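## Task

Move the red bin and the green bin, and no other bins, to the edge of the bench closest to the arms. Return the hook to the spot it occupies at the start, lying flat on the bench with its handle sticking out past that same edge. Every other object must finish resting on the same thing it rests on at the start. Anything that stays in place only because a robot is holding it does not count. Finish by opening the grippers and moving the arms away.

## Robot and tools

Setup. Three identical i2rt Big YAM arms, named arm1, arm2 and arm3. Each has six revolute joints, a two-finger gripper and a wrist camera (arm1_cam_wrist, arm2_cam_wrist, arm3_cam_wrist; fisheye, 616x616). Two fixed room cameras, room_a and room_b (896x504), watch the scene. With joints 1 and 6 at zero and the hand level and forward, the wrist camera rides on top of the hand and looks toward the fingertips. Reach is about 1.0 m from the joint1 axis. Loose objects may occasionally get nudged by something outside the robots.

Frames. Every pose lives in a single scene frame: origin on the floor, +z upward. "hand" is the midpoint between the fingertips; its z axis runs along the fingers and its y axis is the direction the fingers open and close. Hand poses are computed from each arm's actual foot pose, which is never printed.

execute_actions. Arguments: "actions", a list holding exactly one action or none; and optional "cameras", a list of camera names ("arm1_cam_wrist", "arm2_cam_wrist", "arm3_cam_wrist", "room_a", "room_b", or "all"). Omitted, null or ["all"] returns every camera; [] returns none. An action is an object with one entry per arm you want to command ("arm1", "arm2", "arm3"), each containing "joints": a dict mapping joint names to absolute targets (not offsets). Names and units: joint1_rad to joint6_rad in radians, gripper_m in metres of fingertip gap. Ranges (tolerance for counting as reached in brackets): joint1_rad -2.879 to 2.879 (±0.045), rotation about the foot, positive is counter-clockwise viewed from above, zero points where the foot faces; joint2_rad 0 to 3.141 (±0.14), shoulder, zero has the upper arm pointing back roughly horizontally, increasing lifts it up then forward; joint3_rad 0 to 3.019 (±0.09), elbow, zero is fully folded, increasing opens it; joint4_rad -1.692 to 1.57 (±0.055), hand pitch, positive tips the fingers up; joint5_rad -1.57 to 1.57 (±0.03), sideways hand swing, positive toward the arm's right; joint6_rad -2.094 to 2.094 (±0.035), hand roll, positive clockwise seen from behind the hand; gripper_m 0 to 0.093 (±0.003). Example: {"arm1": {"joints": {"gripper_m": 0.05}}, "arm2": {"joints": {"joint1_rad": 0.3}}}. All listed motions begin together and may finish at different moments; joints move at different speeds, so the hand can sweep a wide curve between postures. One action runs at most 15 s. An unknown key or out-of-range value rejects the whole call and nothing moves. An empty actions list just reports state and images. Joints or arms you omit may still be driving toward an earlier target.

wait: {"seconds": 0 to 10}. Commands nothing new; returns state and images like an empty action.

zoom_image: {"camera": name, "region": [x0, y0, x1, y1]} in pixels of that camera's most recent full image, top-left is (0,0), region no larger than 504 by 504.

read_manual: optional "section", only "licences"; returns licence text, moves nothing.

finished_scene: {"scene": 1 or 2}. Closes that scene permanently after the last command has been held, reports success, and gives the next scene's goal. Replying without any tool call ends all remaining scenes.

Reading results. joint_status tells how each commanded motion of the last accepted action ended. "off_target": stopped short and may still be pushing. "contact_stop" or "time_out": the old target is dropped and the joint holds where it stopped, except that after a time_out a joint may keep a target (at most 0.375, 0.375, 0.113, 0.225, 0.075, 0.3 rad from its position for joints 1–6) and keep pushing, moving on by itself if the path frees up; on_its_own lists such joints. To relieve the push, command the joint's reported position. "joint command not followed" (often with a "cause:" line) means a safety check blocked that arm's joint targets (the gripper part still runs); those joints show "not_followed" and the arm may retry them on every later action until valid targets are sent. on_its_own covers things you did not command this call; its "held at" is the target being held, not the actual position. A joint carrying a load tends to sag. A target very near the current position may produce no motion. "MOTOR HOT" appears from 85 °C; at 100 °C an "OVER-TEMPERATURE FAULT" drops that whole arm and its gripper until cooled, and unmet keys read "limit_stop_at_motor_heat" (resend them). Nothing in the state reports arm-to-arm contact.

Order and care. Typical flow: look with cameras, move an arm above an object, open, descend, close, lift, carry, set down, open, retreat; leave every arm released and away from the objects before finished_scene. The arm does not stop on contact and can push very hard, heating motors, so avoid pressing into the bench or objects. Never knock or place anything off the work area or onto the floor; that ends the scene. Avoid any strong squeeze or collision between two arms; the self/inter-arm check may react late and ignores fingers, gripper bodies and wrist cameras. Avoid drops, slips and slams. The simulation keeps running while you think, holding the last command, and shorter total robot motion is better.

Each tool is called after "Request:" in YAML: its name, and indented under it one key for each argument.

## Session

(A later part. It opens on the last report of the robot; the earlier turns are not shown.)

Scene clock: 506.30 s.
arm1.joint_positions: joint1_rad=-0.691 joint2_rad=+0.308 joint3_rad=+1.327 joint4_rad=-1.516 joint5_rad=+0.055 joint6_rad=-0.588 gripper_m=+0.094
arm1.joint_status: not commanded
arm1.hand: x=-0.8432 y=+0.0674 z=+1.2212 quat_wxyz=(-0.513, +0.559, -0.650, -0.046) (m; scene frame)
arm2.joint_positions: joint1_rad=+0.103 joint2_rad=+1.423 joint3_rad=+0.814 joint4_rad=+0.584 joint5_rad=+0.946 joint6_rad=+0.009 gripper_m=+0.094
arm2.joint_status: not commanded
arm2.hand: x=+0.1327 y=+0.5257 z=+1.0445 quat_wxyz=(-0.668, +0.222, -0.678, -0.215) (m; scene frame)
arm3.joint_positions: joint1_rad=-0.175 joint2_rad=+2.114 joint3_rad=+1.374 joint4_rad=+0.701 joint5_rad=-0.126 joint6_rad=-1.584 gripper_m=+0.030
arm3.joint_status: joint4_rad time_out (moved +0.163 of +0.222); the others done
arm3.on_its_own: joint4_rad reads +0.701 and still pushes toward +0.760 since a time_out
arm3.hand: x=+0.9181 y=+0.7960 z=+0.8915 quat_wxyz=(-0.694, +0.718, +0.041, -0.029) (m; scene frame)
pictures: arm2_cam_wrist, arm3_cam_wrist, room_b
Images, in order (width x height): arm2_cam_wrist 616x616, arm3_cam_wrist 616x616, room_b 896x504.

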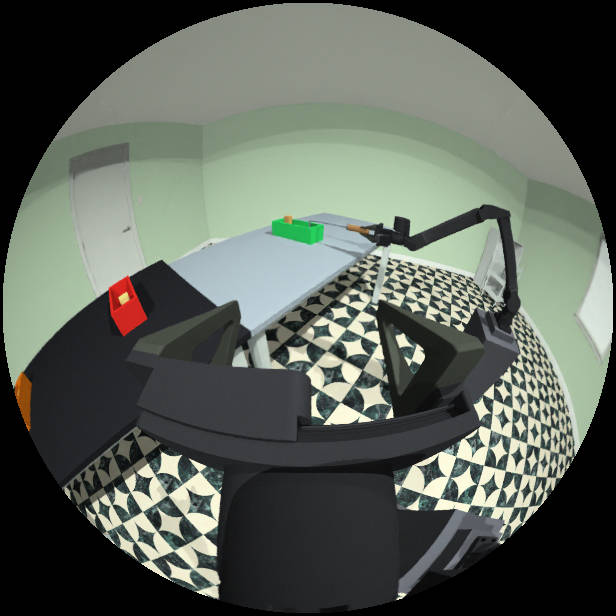

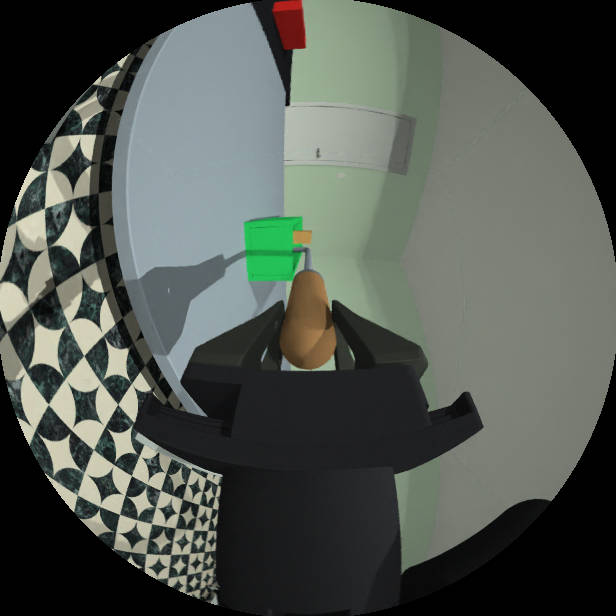

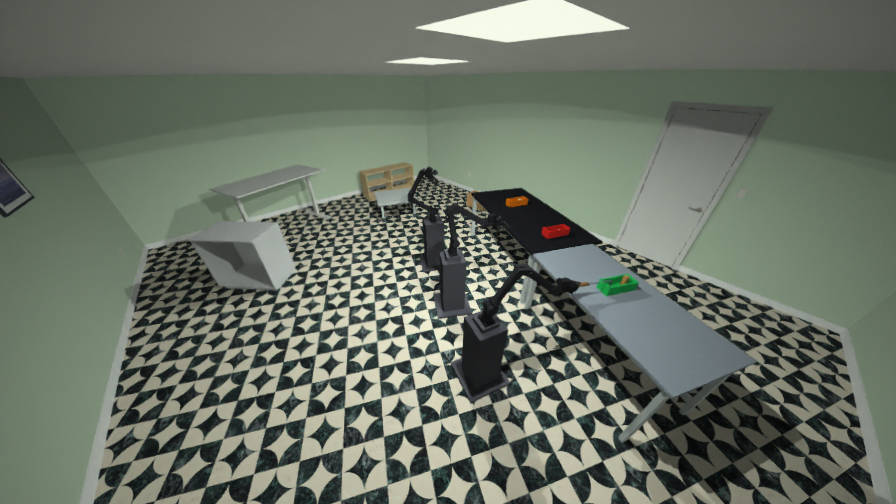

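Request:
execute_actions:
  actions:
    - {"arm3": {"joints": {"joint2_rad": 1.955, "joint3_rad": 1.228}}}
  cameras: ["arm3_cam_wrist", "arm2_cam_wrist"]

Scene clock: 541.27 s.
arm1.joint_positions: joint1_rad=-0.691 joint2_rad=+0.308 joint3_rad=+1.327 joint4_rad=-1.516 joint5_rad=+0.055 joint6_rad=-0.588 gripper_m=+0.094
arm1.joint_status: not commanded
arm1.hand: x=-0.8432 y=+0.0674 z=+1.2212 quat_wxyz=(-0.513, +0.559, -0.650, -0.046) (m; scene frame)
arm2.joint_positions: joint1_rad=+0.103 joint2_rad=+1.423 joint3_rad=+0.814 joint4_rad=+0.584 joint5_rad=+0.946 joint6_rad=+0.009 gripper_m=+0.094
arm2.joint_status: not commanded
arm2.hand: x=+0.1327 y=+0.5257 z=+1.0445 quat_wxyz=(-0.668, +0.222, -0.678, -0.215) (m; scene frame)
arm3.joint_positions: joint1_rad=-0.175 joint2_rad=+1.987 joint3_rad=+1.206 joint4_rad=+0.704 joint5_rad=-0.125 joint6_rad=-1.584 gripper_m=+0.030
arm3.joint_status: all done
arm3.on_its_own: joint4_rad reads +0.704 and still pushes toward +0.760 since a time_out
arm3.hand: x=+0.9168 y=+0.7459 z=+0.9000 quat_wxyz=(-0.680, +0.731, +0.039, -0.030) (m; scene frame)
pictures: arm2_cam_wrist, arm3_cam_wrist
Images, in order (width x height): arm2_cam_wrist 616x616, arm3_cam_wrist 616x616.

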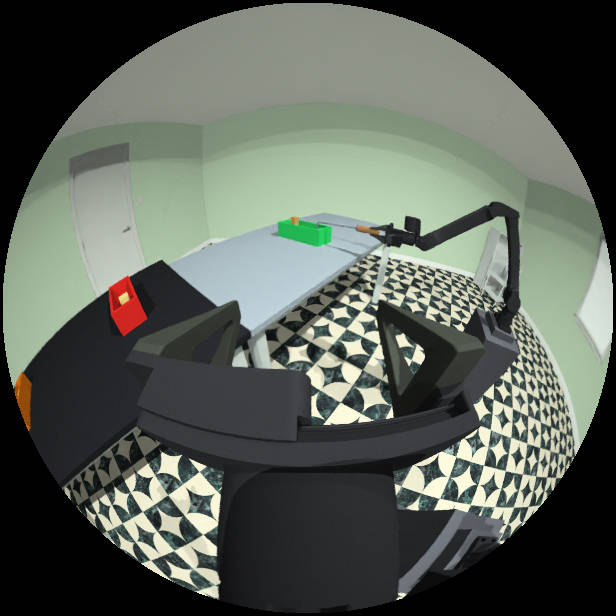

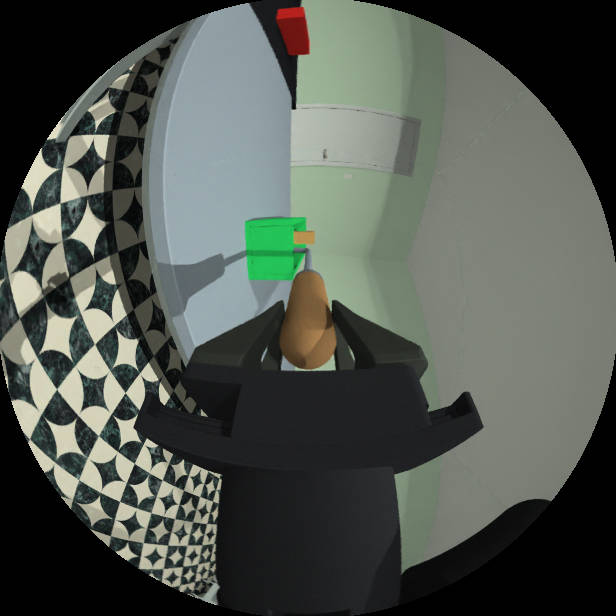

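Request:
execute_actions:
  actions:
    - {"arm3": {"joints": {"joint2_rad": 1.79, "joint3_rad": 1.014}}}
  cameras: ["arm3_cam_wrist"]

Request:
execute_actions:
  actions:
    - {"arm3": {"joints": {"joint2_rad": 1.626, "joint3_rad": 0.82}}}
  cameras: ["arm3_cam_wrist", "arm2_cam_wrist", "room_a", "room_b"]

Scene clock: 549.17 s.
arm1.joint_positions: joint1_rad=-0.691 joint2_rad=+0.308 joint3_rad=+1.327 joint4_rad=-1.516 joint5_rad=+0.055 joint6_rad=-0.588 gripper_m=+0.094
arm1.joint_status: not commanded
arm1.hand: x=-0.8432 y=+0.0674 z=+1.2212 quat_wxyz=(-0.513, +0.559, -0.650, -0.046) (m; scene frame)
arm2.joint_positions: joint1_rad=+0.103 joint2_rad=+1.423 joint3_rad=+0.814 joint4_rad=+0.584 joint5_rad=+0.946 joint6_rad=+0.009 gripper_m=+0.094
arm2.joint_status: not commanded
arm2.hand: x=+0.1327 y=+0.5257 z=+1.0445 quat_wxyz=(-0.668, +0.222, -0.678, -0.215) (m; scene frame)
arm3.joint_positions: joint1_rad=-0.175 joint2_rad=+1.818 joint3_rad=+0.991 joint4_rad=+0.708 joint5_rad=-0.125 joint6_rad=-1.583 gripper_m=+0.030
arm3.joint_status: all done
arm3.hand: x=+0.9147 y=+0.6756 z=+0.9093 quat_wxyz=(-0.665, +0.745, +0.038, -0.031) (m; scene frame)
pictures: arm3_cam_wrist
Images, in order (width x height): arm3_cam_wrist 616x616.

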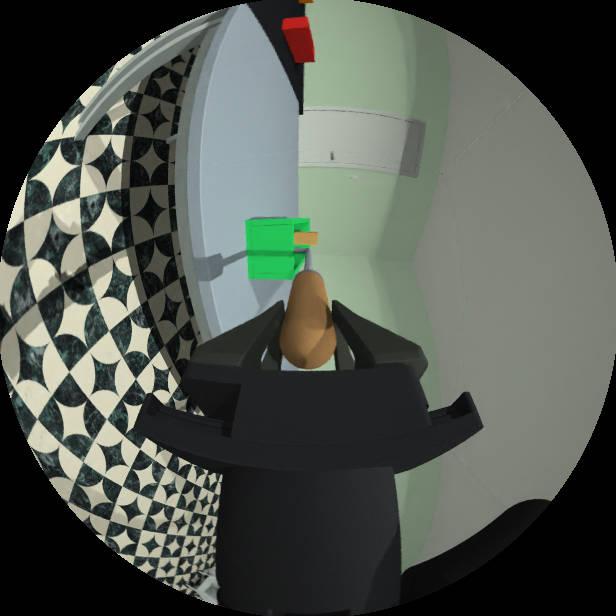

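Scene clock: 550.07 s.
arm1.joint_positions: joint1_rad=-0.691 joint2_rad=+0.308 joint3_rad=+1.327 joint4_rad=-1.516 joint5_rad=+0.055 joint6_rad=-0.588 gripper_m=+0.094
arm1.joint_status: not commanded
arm1.hand: x=-0.8432 y=+0.0674 z=+1.2212 quat_wxyz=(-0.513, +0.559, -0.650, -0.046) (m; scene frame)
arm2.joint_positions: joint1_rad=+0.103 joint2_rad=+1.423 joint3_rad=+0.814 joint4_rad=+0.584 joint5_rad=+0.946 joint6_rad=+0.009 gripper_m=+0.094
arm2.joint_status: not commanded
arm2.hand: x=+0.1327 y=+0.5257 z=+1.0445 quat_wxyz=(-0.668, +0.222, -0.678, -0.215) (m; scene frame)
arm3.joint_positions: joint1_rad=-0.175 joint2_rad=+1.652 joint3_rad=+0.794 joint4_rad=+0.709 joint5_rad=-0.125 joint6_rad=-1.583 gripper_m=+0.030
arm3.joint_status: all done
arm3.hand: x=+0.9128 y=+0.6055 z=+0.9151 quat_wxyz=(-0.654, +0.755, +0.037, -0.032) (m; scene frame)
pictures: arm2_cam_wrist, arm3_cam_wrist, room_a, room_b
Images, in order (width x height): arm2_cam_wrist 616x616, arm3_cam_wrist 616x616, room_a 896x504, room_b 896x504.

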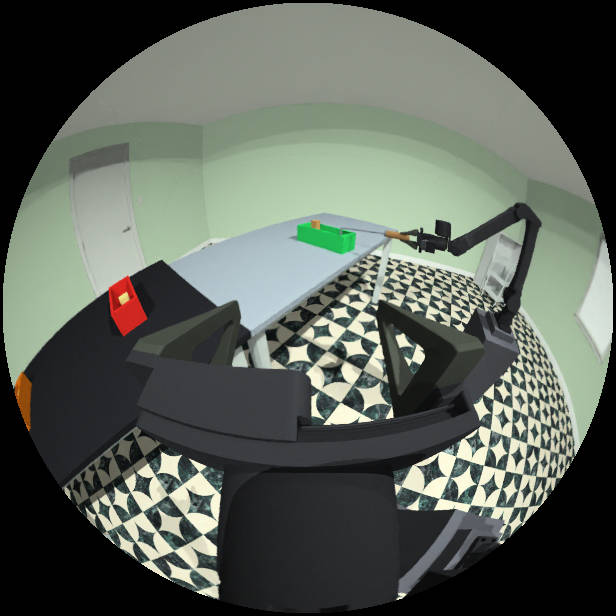

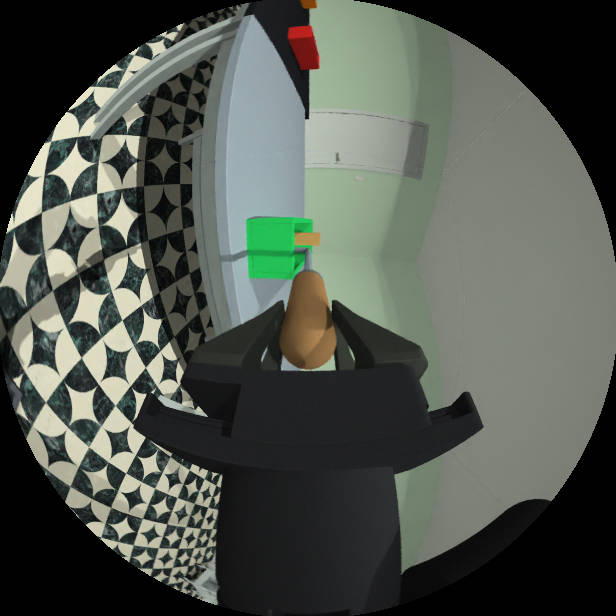

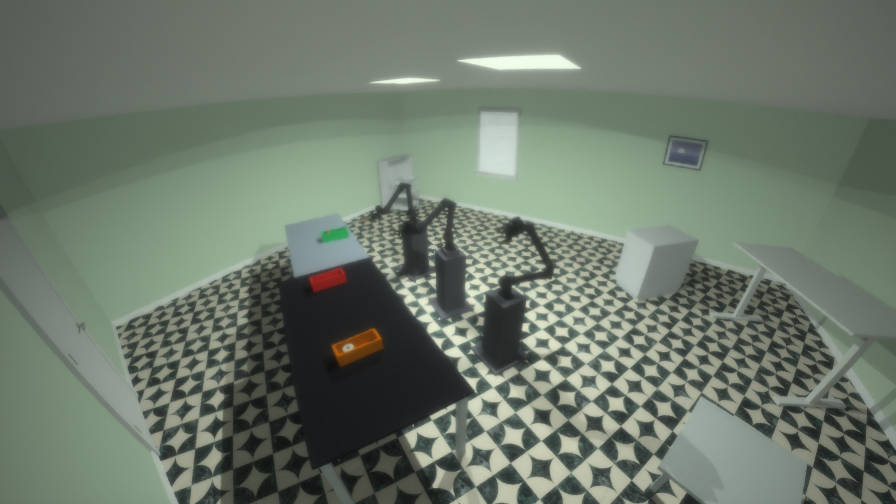

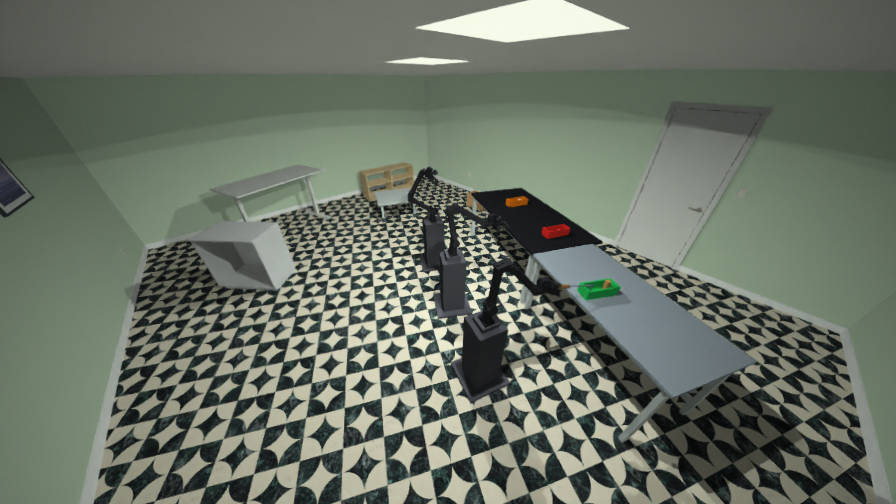

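Request:
zoom_image:
  camera: "arm2_cam_wrist"
  region: [280, 200, 450, 300]

Request:
zoom_image:
  camera: "arm3_cam_wrist"
  region: [180, 180, 340, 320]

Request:
zoom_image:
  camera: "room_a"
  region: [290, 200, 390, 275]

Request:
zoom_image:
  camera: "room_b"
  region: [530, 250, 650, 330]

Region (280, 200, 450, 300) of arm2_cam_wrist's 616x616 image, scaled by 2.965, with more detail than that image has; it fills the top 296 rows of this view, and the rest is white.

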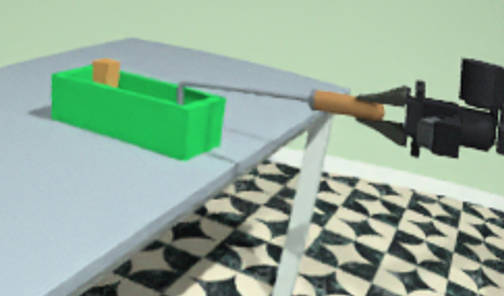

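Region (180, 180, 340, 320) of arm3_cam_wrist's 616x616 image, scaled by 3.150, with more detail than that image has; it fills the top 441 rows of this view, and the rest is white.

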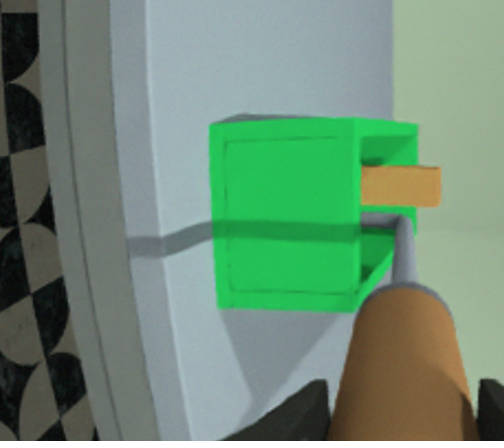

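Region (290, 200, 390, 275) of room_a's 896x504 image, scaled by 5.040, with more detail than that image has; it fills the top 378 rows of this view, and the rest is white.

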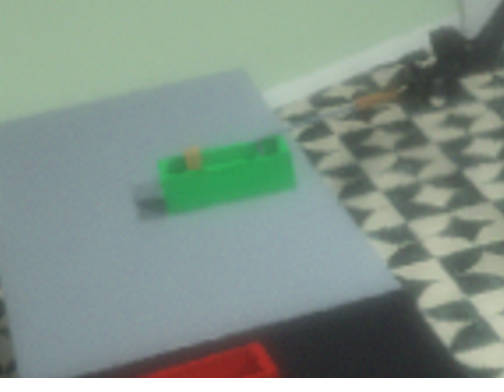

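Region (530, 250, 650, 330) of room_b's 896x504 image, scaled by 4.200, with more detail than that image has.

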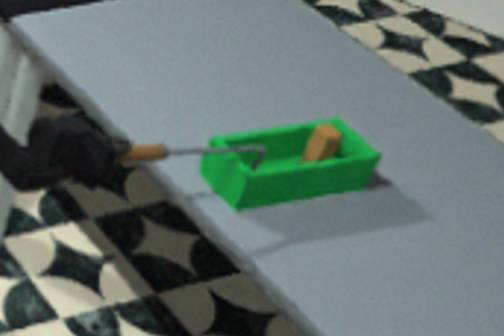

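Request:
execute_actions:
  actions:
    - {"arm3": {"joints": {"joint2_rad": 1.501, "joint3_rad": 0.682}}}
  cameras: ["arm3_cam_wrist", "arm2_cam_wrist", "room_a", "room_b"]

Scene clock: 562.50 s.
arm1.joint_positions: joint1_rad=-0.691 joint2_rad=+0.308 joint3_rad=+1.327 joint4_rad=-1.516 joint5_rad=+0.055 joint6_rad=-0.588 gripper_m=+0.094
arm1.joint_status: not commanded
arm1.hand: x=-0.8432 y=+0.0674 z=+1.2212 quat_wxyz=(-0.513, +0.559, -0.650, -0.046) (m; scene frame)
arm2.joint_positions: joint1_rad=+0.103 joint2_rad=+1.423 joint3_rad=+0.814 joint4_rad=+0.584 joint5_rad=+0.946 joint6_rad=+0.009 gripper_m=+0.094
arm2.joint_status: not commanded
arm2.hand: x=+0.1327 y=+0.5257 z=+1.0445 quat_wxyz=(-0.668, +0.222, -0.678, -0.215) (m; scene frame)
arm3.joint_positions: joint1_rad=-0.175 joint2_rad=+1.528 joint3_rad=+0.653 joint4_rad=+0.710 joint5_rad=-0.125 joint6_rad=-1.583 gripper_m=+0.030
arm3.joint_status: all done
arm3.hand: x=+0.9113 y=+0.5533 z=+0.9163 quat_wxyz=(-0.648, +0.760, +0.037, -0.032) (m; scene frame)
pictures: arm2_cam_wrist, arm3_cam_wrist, room_a, room_b
Images, in order (width x height): arm2_cam_wrist 616x616, arm3_cam_wrist 616x616, room_a 896x504, room_b 896x504.

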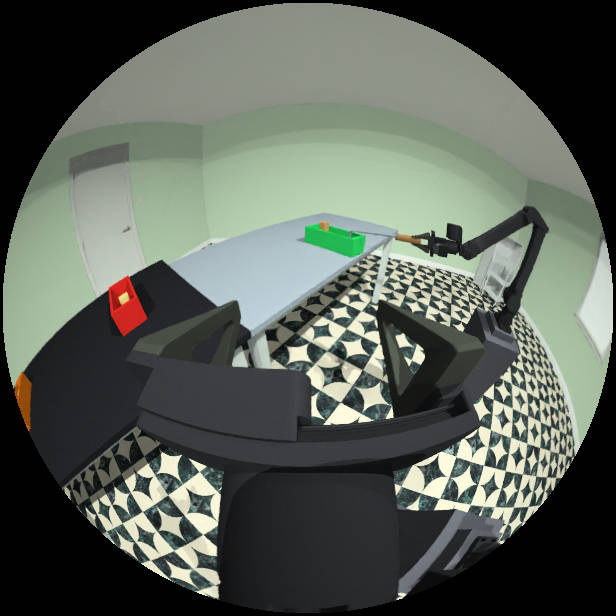

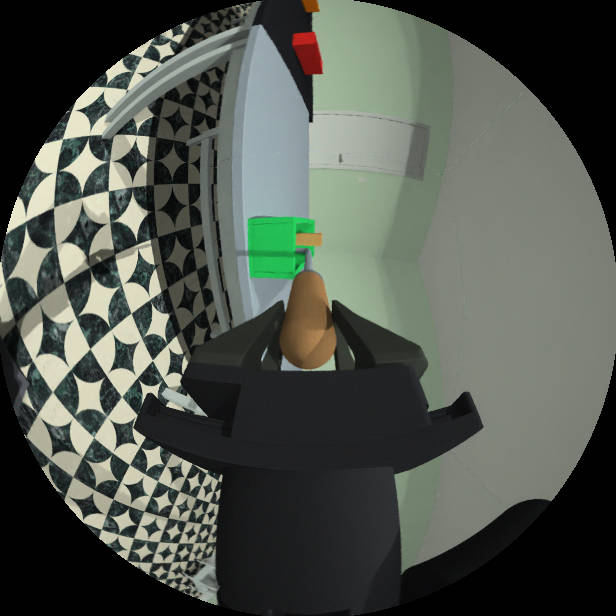

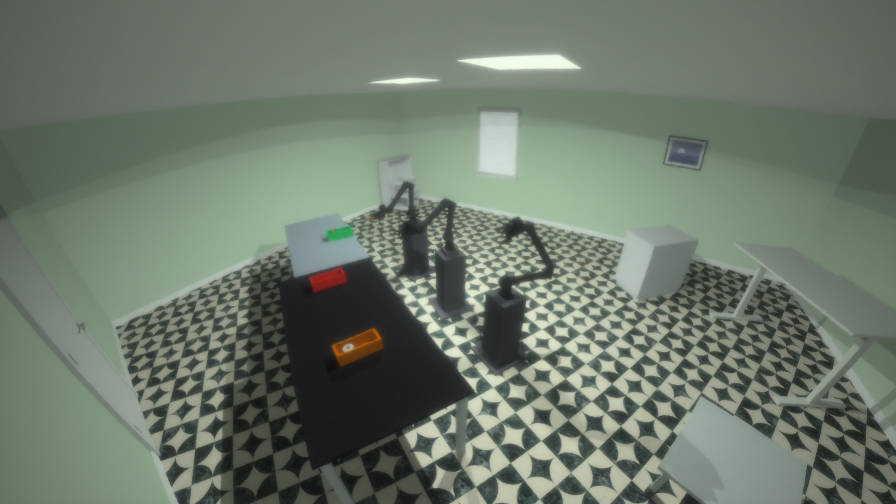

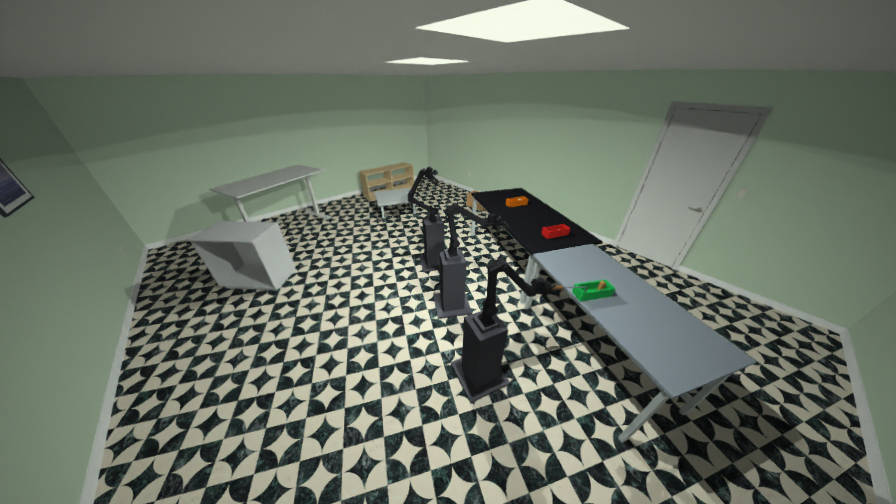

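Request:
zoom_image:
  camera: "arm2_cam_wrist"
  region: [290, 210, 410, 290]

Request:
zoom_image:
  camera: "arm3_cam_wrist"
  region: [200, 190, 330, 310]

Request:
zoom_image:
  camera: "room_b"
  region: [540, 260, 640, 325]

Region (290, 210, 410, 290) of arm2_cam_wrist's 616x616 image, scaled by 4.200, with more detail than that image has.

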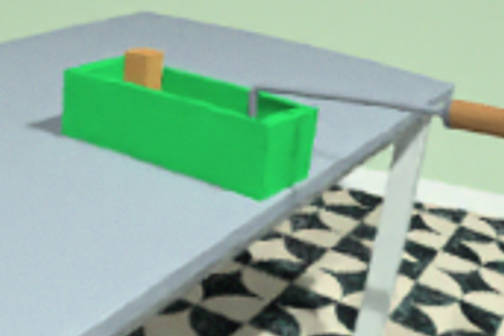

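Region (200, 190, 330, 310) of arm3_cam_wrist's 616x616 image, scaled by 3.877, with more detail than that image has; it fills the top 465 rows of this view, and the rest is white.

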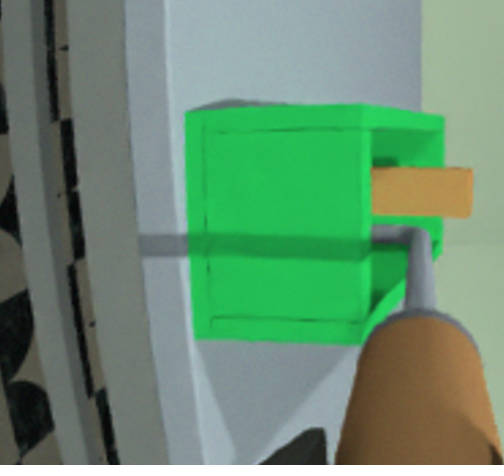

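Region (540, 260, 640, 325) of room_b's 896x504 image, scaled by 5.040, with more detail than that image has; it fills the top 328 rows of this view, and the rest is white.

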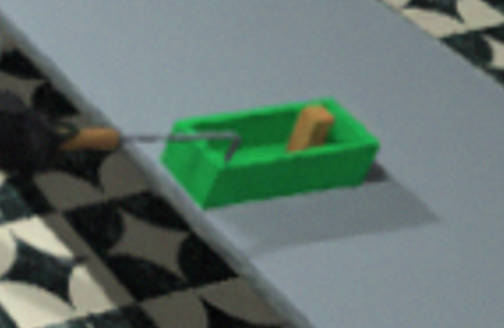

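Request:
execute_actions:
  actions:
    - {"arm3": {"joints": {"joint3_rad": 1.2}}, "arm2": {"joints": {"joint1_rad": 0.5, "joint5_rad": 1.3}}}
  cameras: ["arm3_cam_wrist", "room_b"]

Request:
execute_actions:
  actions:
    - {"arm3": {"joints": {"joint1_rad": 0.546, "joint2_rad": 2.245, "joint3_rad": 1.85, "joint4_rad": 0.52, "joint5_rad": 0.695}}}
  cameras: ["arm3_cam_wrist", "arm2_cam_wrist", "room_a", "room_b"]

Scene clock: 591.20 s.
arm1.joint_positions: joint1_rad=-0.691 joint2_rad=+0.308 joint3_rad=+1.327 joint4_rad=-1.516 joint5_rad=+0.055 joint6_rad=-0.588 gripper_m=+0.094
arm1.joint_status: not commanded
arm1.hand: x=-0.8432 y=+0.0674 z=+1.2212 quat_wxyz=(-0.513, +0.559, -0.650, -0.046) (m; scene frame)
arm2.joint_positions: joint1_rad=+0.509 joint2_rad=+1.423 joint3_rad=+0.814 joint4_rad=+0.584 joint5_rad=+1.296 joint6_rad=+0.008 gripper_m=+0.094
arm2.joint_status: all done
arm2.hand: x=-0.0392 y=+0.4988 z=+1.0466 quat_wxyz=(-0.664, +0.241, -0.668, -0.233) (m; scene frame)
arm3.joint_positions: joint1_rad=-0.175 joint2_rad=+1.517 joint3_rad=+1.143 joint4_rad=+0.727 joint5_rad=-0.125 joint6_rad=-1.581 gripper_m=+0.030
arm3.joint_status: all done
arm3.hand: x=+0.9120 y=+0.6469 z=+1.1954 quat_wxyz=(-0.820, +0.570, +0.049, -0.018) (m; scene frame)
pictures: arm3_cam_wrist, room_b
Images, in order (width x height): arm3_cam_wrist 616x616, room_b 896x504.

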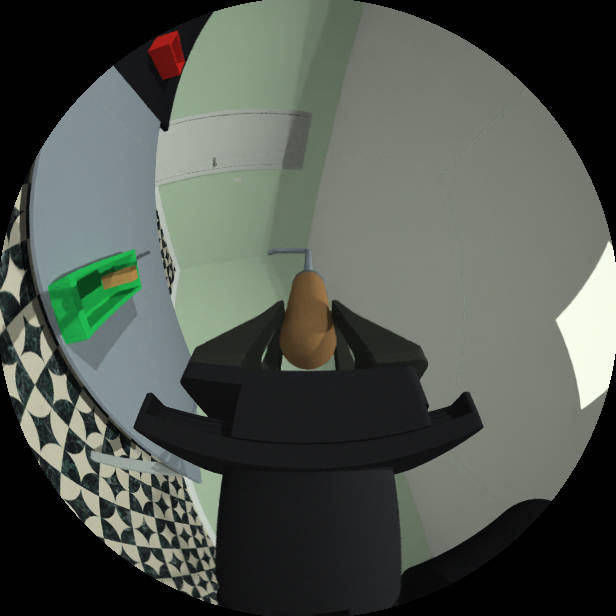

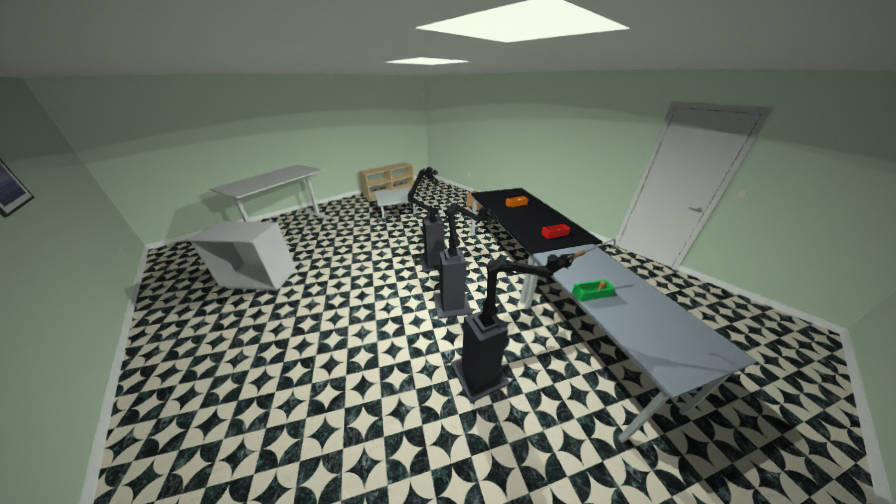

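Scene clock: 593.57 s.
arm1.joint_positions: joint1_rad=-0.691 joint2_rad=+0.308 joint3_rad=+1.327 joint4_rad=-1.516 joint5_rad=+0.055 joint6_rad=-0.588 gripper_m=+0.094
arm1.joint_status: not commanded
arm1.hand: x=-0.8432 y=+0.0674 z=+1.2212 quat_wxyz=(-0.513, +0.559, -0.650, -0.046) (m; scene frame)
arm2.joint_positions: joint1_rad=+0.509 joint2_rad=+1.423 joint3_rad=+0.814 joint4_rad=+0.584 joint5_rad=+1.296 joint6_rad=+0.008 gripper_m=+0.094
arm2.joint_status: not commanded
arm2.hand: x=-0.0392 y=+0.4988 z=+1.0466 quat_wxyz=(-0.664, +0.241, -0.668, -0.233) (m; scene frame)
arm3.joint_positions: joint1_rad=+0.553 joint2_rad=+2.285 joint3_rad=+1.767 joint4_rad=+0.482 joint5_rad=+0.693 joint6_rad=-1.581 gripper_m=+0.030
arm3.joint_status: all done
arm3.hand: x=+0.4471 y=+0.7214 z=+0.9107 quat_wxyz=(-0.699, +0.715, +0.017, +0.011) (m; scene frame)
pictures: arm2_cam_wrist, arm3_cam_wrist, room_a, room_b
Images, in order (width x height): arm2_cam_wrist 616x616, arm3_cam_wrist 616x616, room_a 896x504, room_b 896x504.

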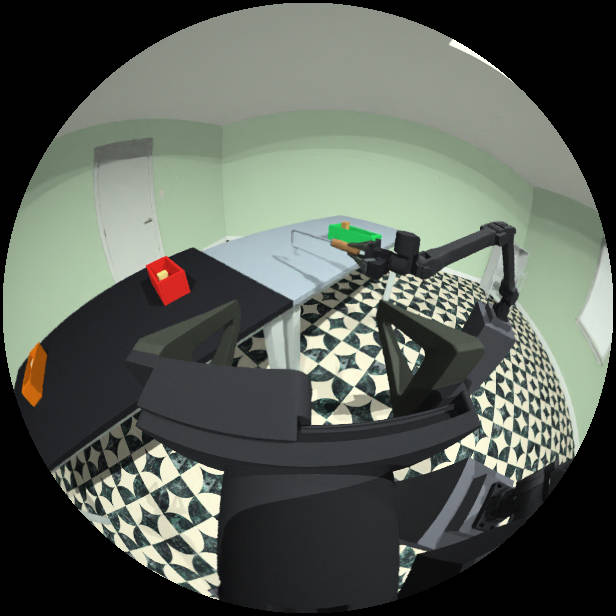

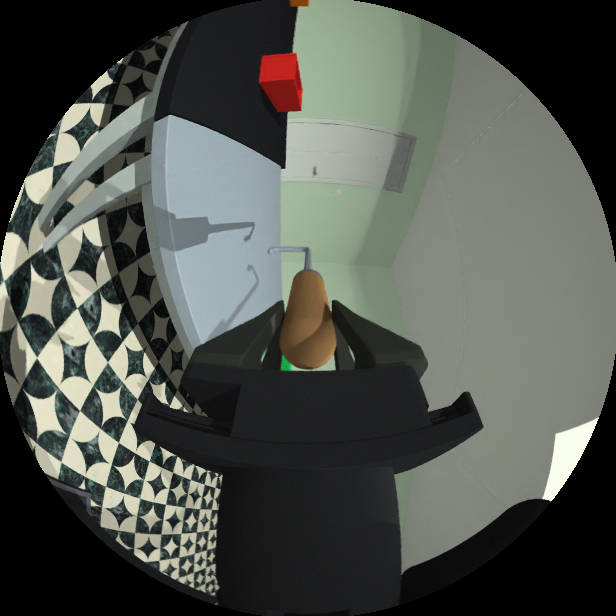

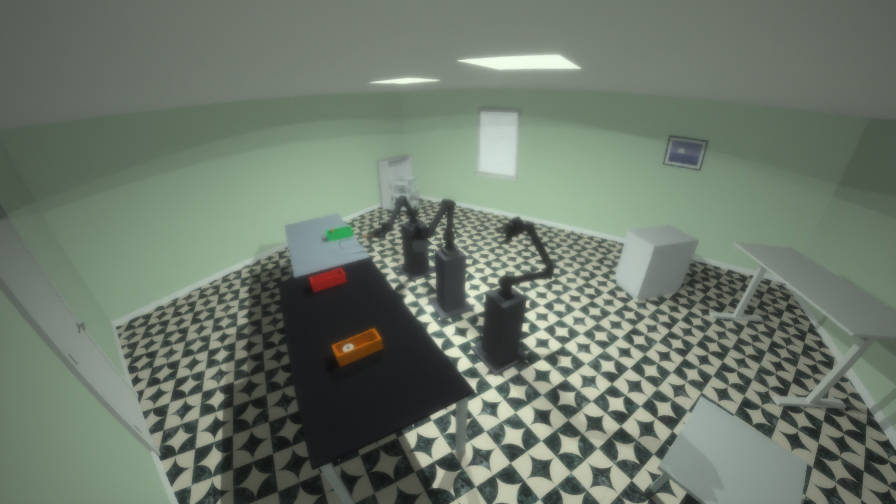

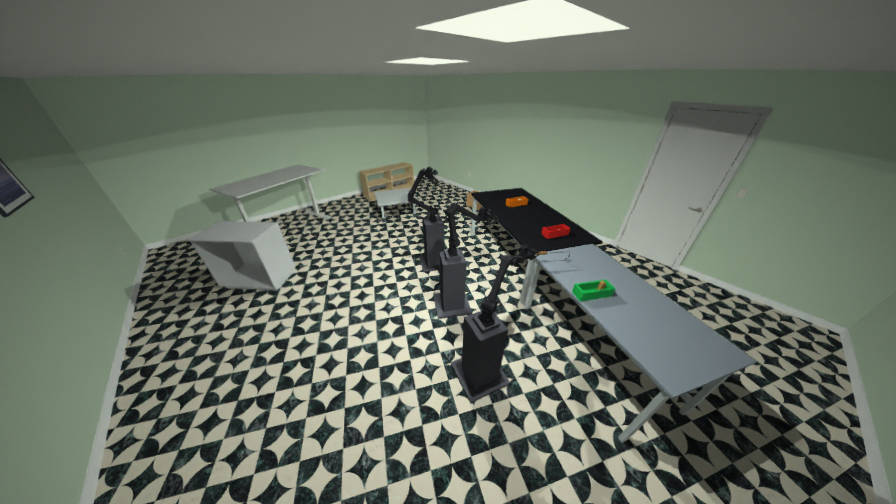

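Request:
execute_actions:
  actions:
    - {"arm3": {"joints": {"joint2_rad": 2.31, "joint6_rad": 0.015}}}
  cameras: ["arm3_cam_wrist", "arm2_cam_wrist", "room_b"]

Scene clock: 605.43 s.
arm1.joint_positions: joint1_rad=-0.691 joint2_rad=+0.308 joint3_rad=+1.327 joint4_rad=-1.516 joint5_rad=+0.055 joint6_rad=-0.588 gripper_m=+0.094
arm1.joint_status: not commanded
arm1.hand: x=-0.8432 y=+0.0674 z=+1.2212 quat_wxyz=(-0.513, +0.559, -0.650, -0.046) (m; scene frame)
arm2.joint_positions: joint1_rad=+0.509 joint2_rad=+1.423 joint3_rad=+0.814 joint4_rad=+0.584 joint5_rad=+1.296 joint6_rad=+0.008 gripper_m=+0.094
arm2.joint_status: not commanded
arm2.hand: x=-0.0392 y=+0.4988 z=+1.0466 quat_wxyz=(-0.664, +0.241, -0.668, -0.233) (m; scene frame)
arm3.joint_positions: joint1_rad=+0.550 joint2_rad=+2.328 joint3_rad=+1.780 joint4_rad=+0.488 joint5_rad=+0.696 joint6_rad=-0.001 gripper_m=+0.030
arm3.joint_status: all done
arm3.hand: x=+0.4473 y=+0.7257 z=+0.8827 quat_wxyz=(-0.500, +0.522, -0.498, -0.478) (m; scene frame)
pictures: arm2_cam_wrist, arm3_cam_wrist, room_b
Images, in order (width x height): arm2_cam_wrist 616x616, arm3_cam_wrist 616x616, room_b 896x504.

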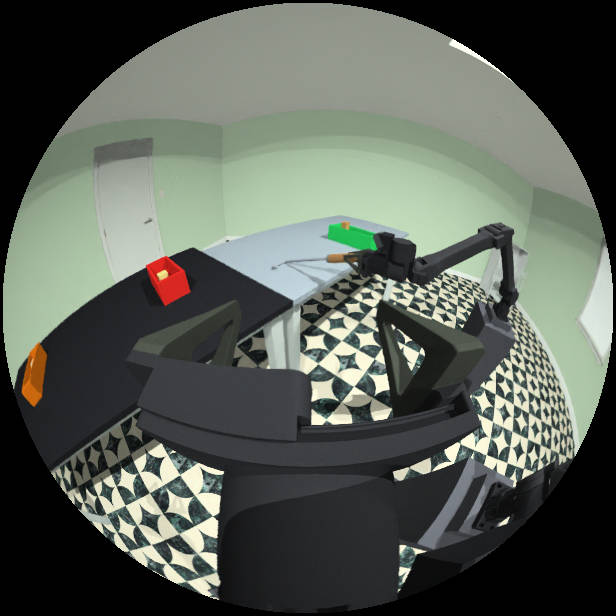

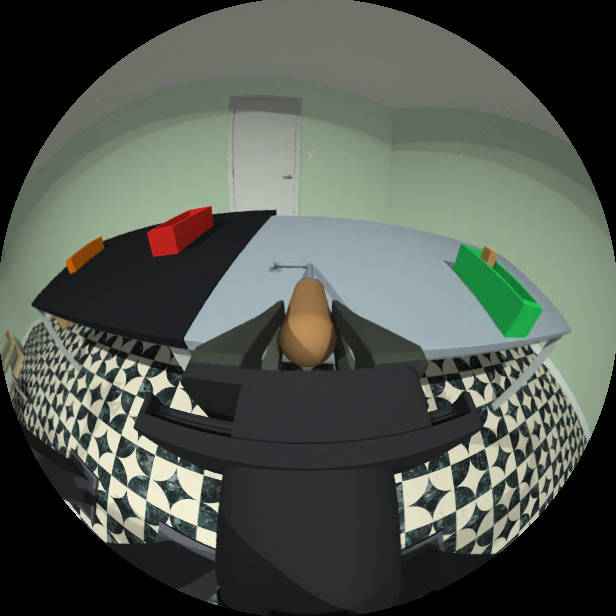

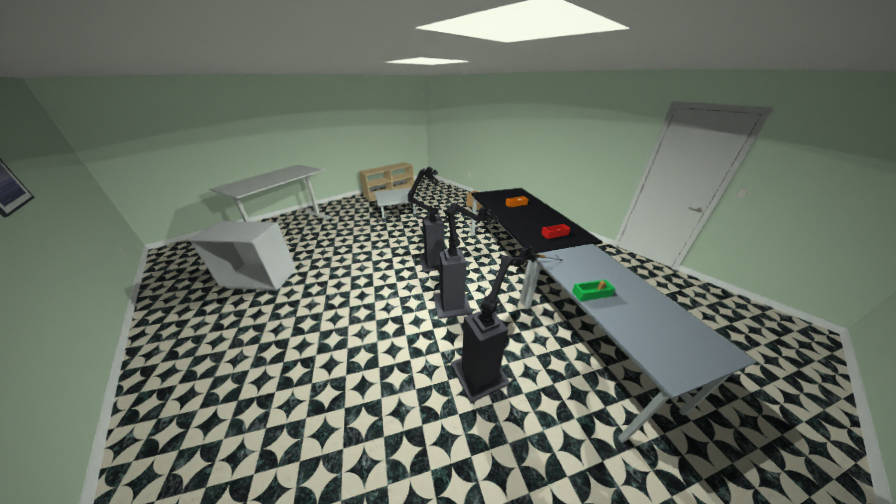

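Request:
execute_actions:
  actions: []

Scene clock: 617.73 s.
arm1.joint_positions: joint1_rad=-0.691 joint2_rad=+0.308 joint3_rad=+1.327 joint4_rad=-1.516 joint5_rad=+0.055 joint6_rad=-0.588 gripper_m=+0.094
arm1.joint_status: not commanded
arm1.hand: x=-0.8432 y=+0.0674 z=+1.2212 quat_wxyz=(-0.513, +0.559, -0.650, -0.046) (m; scene frame)
arm2.joint_positions: joint1_rad=+0.509 joint2_rad=+1.423 joint3_rad=+0.814 joint4_rad=+0.584 joint5_rad=+1.296 joint6_rad=+0.008 gripper_m=+0.094
arm2.joint_status: not commanded
arm2.hand: x=-0.0392 y=+0.4988 z=+1.0466 quat_wxyz=(-0.664, +0.241, -0.668, -0.233) (m; scene frame)
arm3.joint_positions: joint1_rad=+0.550 joint2_rad=+2.328 joint3_rad=+1.780 joint4_rad=+0.488 joint5_rad=+0.696 joint6_rad=+0.000 gripper_m=+0.030
arm3.joint_status: all done
arm3.hand: x=+0.4473 y=+0.7257 z=+0.8827 quat_wxyz=(-0.500, +0.522, -0.498, -0.478) (m; scene frame)
pictures: arm1_cam_wrist, arm2_cam_wrist, arm3_cam_wrist, room_a, room_b
Images, in order (width x height): arm1_cam_wrist 616x616, arm2_cam_wrist 616x616, arm3_cam_wrist 616x616, room_a 896x504, room_b 896x504.

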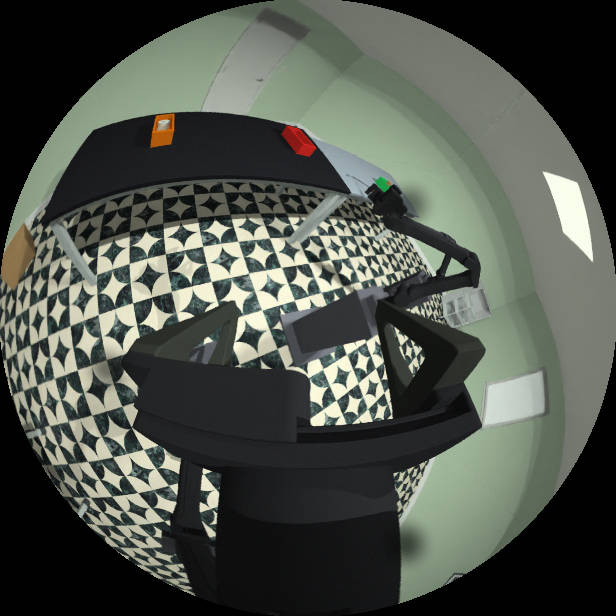

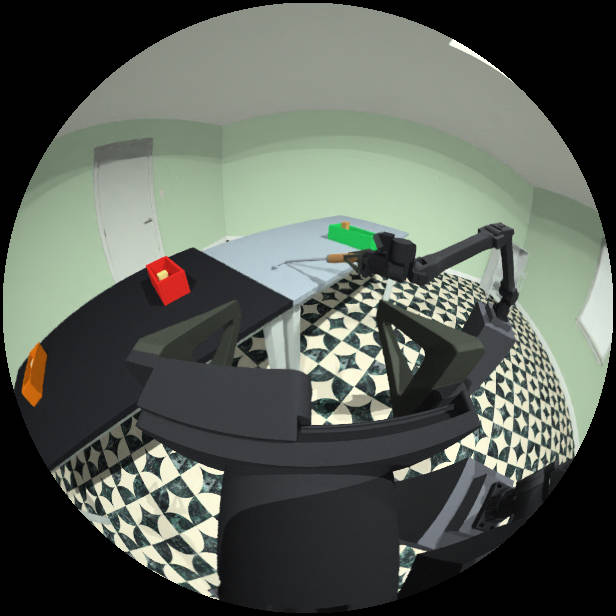

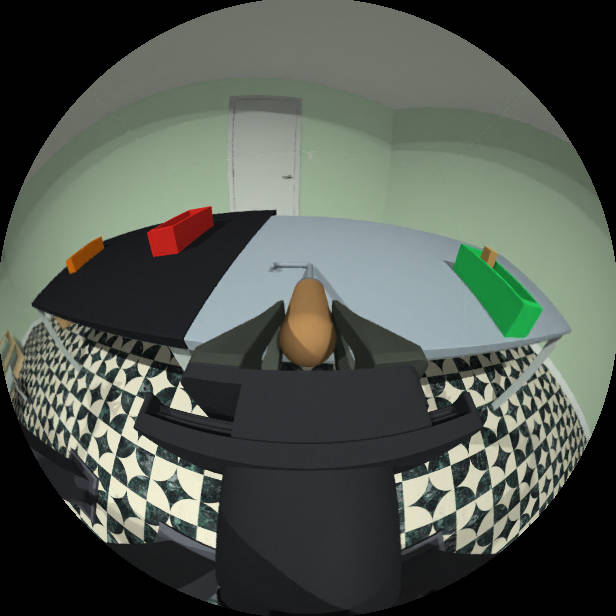

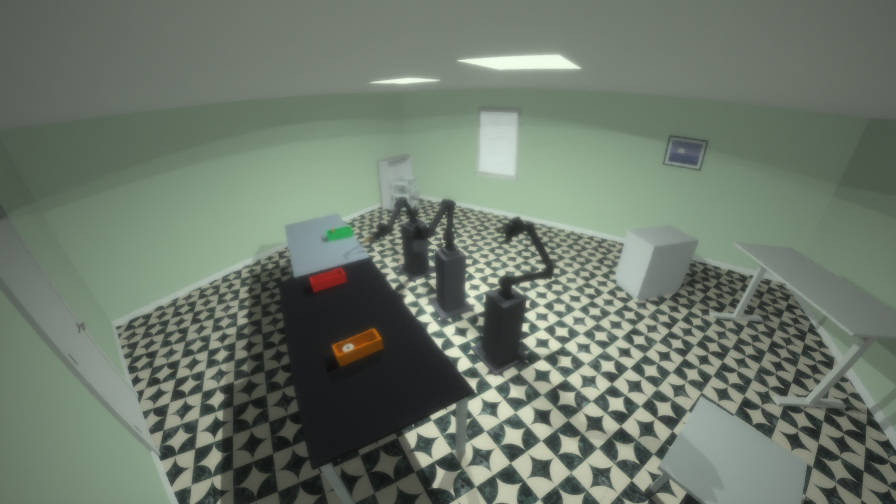

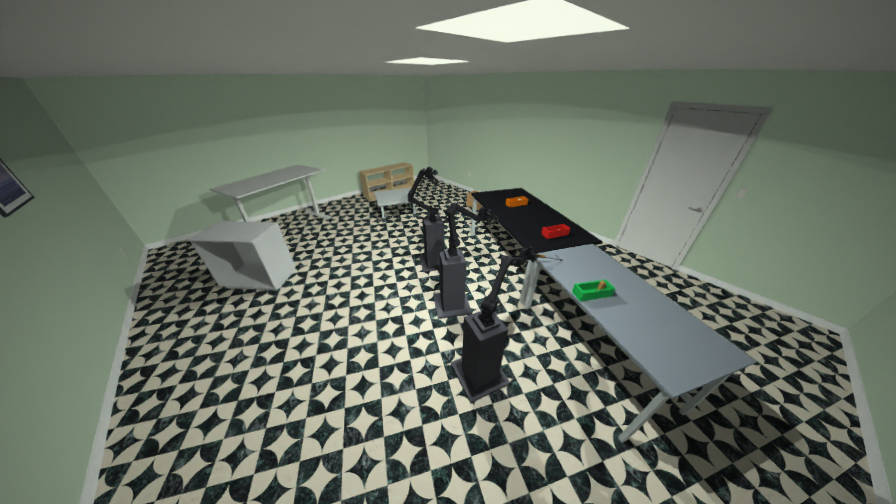

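Request:
execute_actions:
  actions:
    - {"arm3": {"joints": {"joint2_rad": 2.47, "joint3_rad": 1.83, "joint4_rad": 0.74}}}
  cameras: ["arm2_cam_wrist", "arm3_cam_wrist"]

Scene clock: 648.40 s.
arm1.joint_positions: joint1_rad=-0.691 joint2_rad=+0.308 joint3_rad=+1.327 joint4_rad=-1.516 joint5_rad=+0.055 joint6_rad=-0.588 gripper_m=+0.094
arm1.joint_status: not commanded
arm1.hand: x=-0.8432 y=+0.0674 z=+1.2212 quat_wxyz=(-0.513, +0.559, -0.650, -0.046) (m; scene frame)
arm2.joint_positions: joint1_rad=+0.509 joint2_rad=+1.423 joint3_rad=+0.814 joint4_rad=+0.584 joint5_rad=+1.296 joint6_rad=+0.008 gripper_m=+0.094
arm2.joint_status: not commanded
arm2.hand: x=-0.0392 y=+0.4988 z=+1.0466 quat_wxyz=(-0.664, +0.241, -0.668, -0.233) (m; scene frame)
arm3.joint_positions: joint1_rad=+0.550 joint2_rad=+2.476 joint3_rad=+1.782 joint4_rad=+0.725 joint5_rad=+0.696 joint6_rad=+0.000 gripper_m=+0.030
arm3.joint_status: all done
arm3.hand: x=+0.4489 y=+0.7247 z=+0.8086 quat_wxyz=(-0.503, +0.490, -0.496, -0.511) (m; scene frame)
pictures: arm2_cam_wrist, arm3_cam_wrist
Images, in order (width x height): arm2_cam_wrist 616x616, arm3_cam_wrist 616x616.

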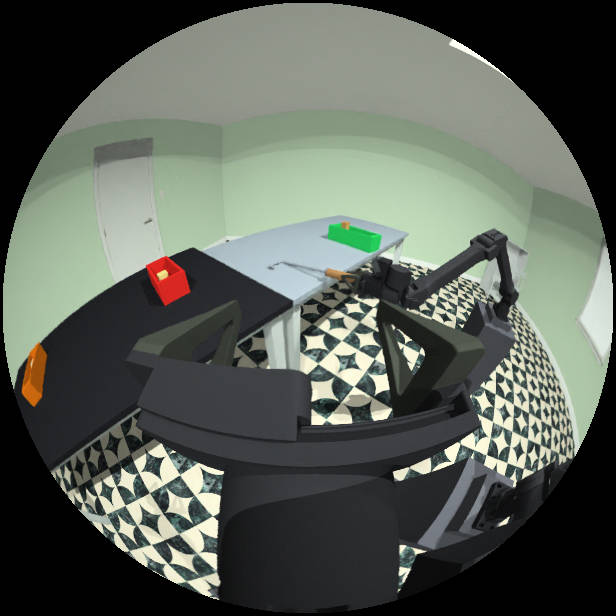

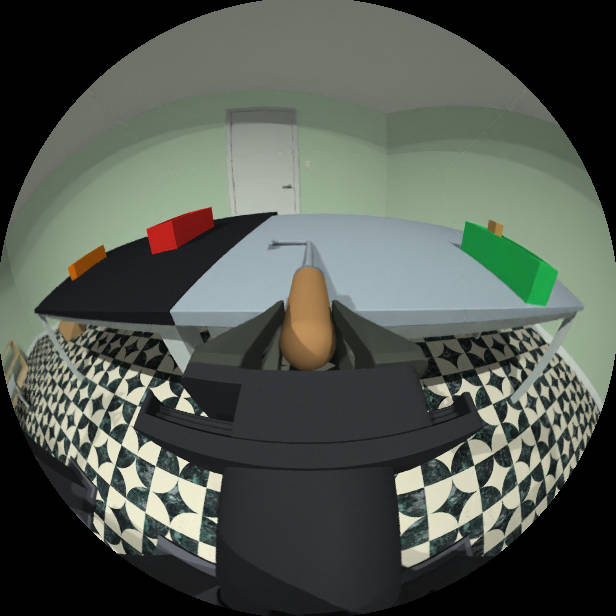

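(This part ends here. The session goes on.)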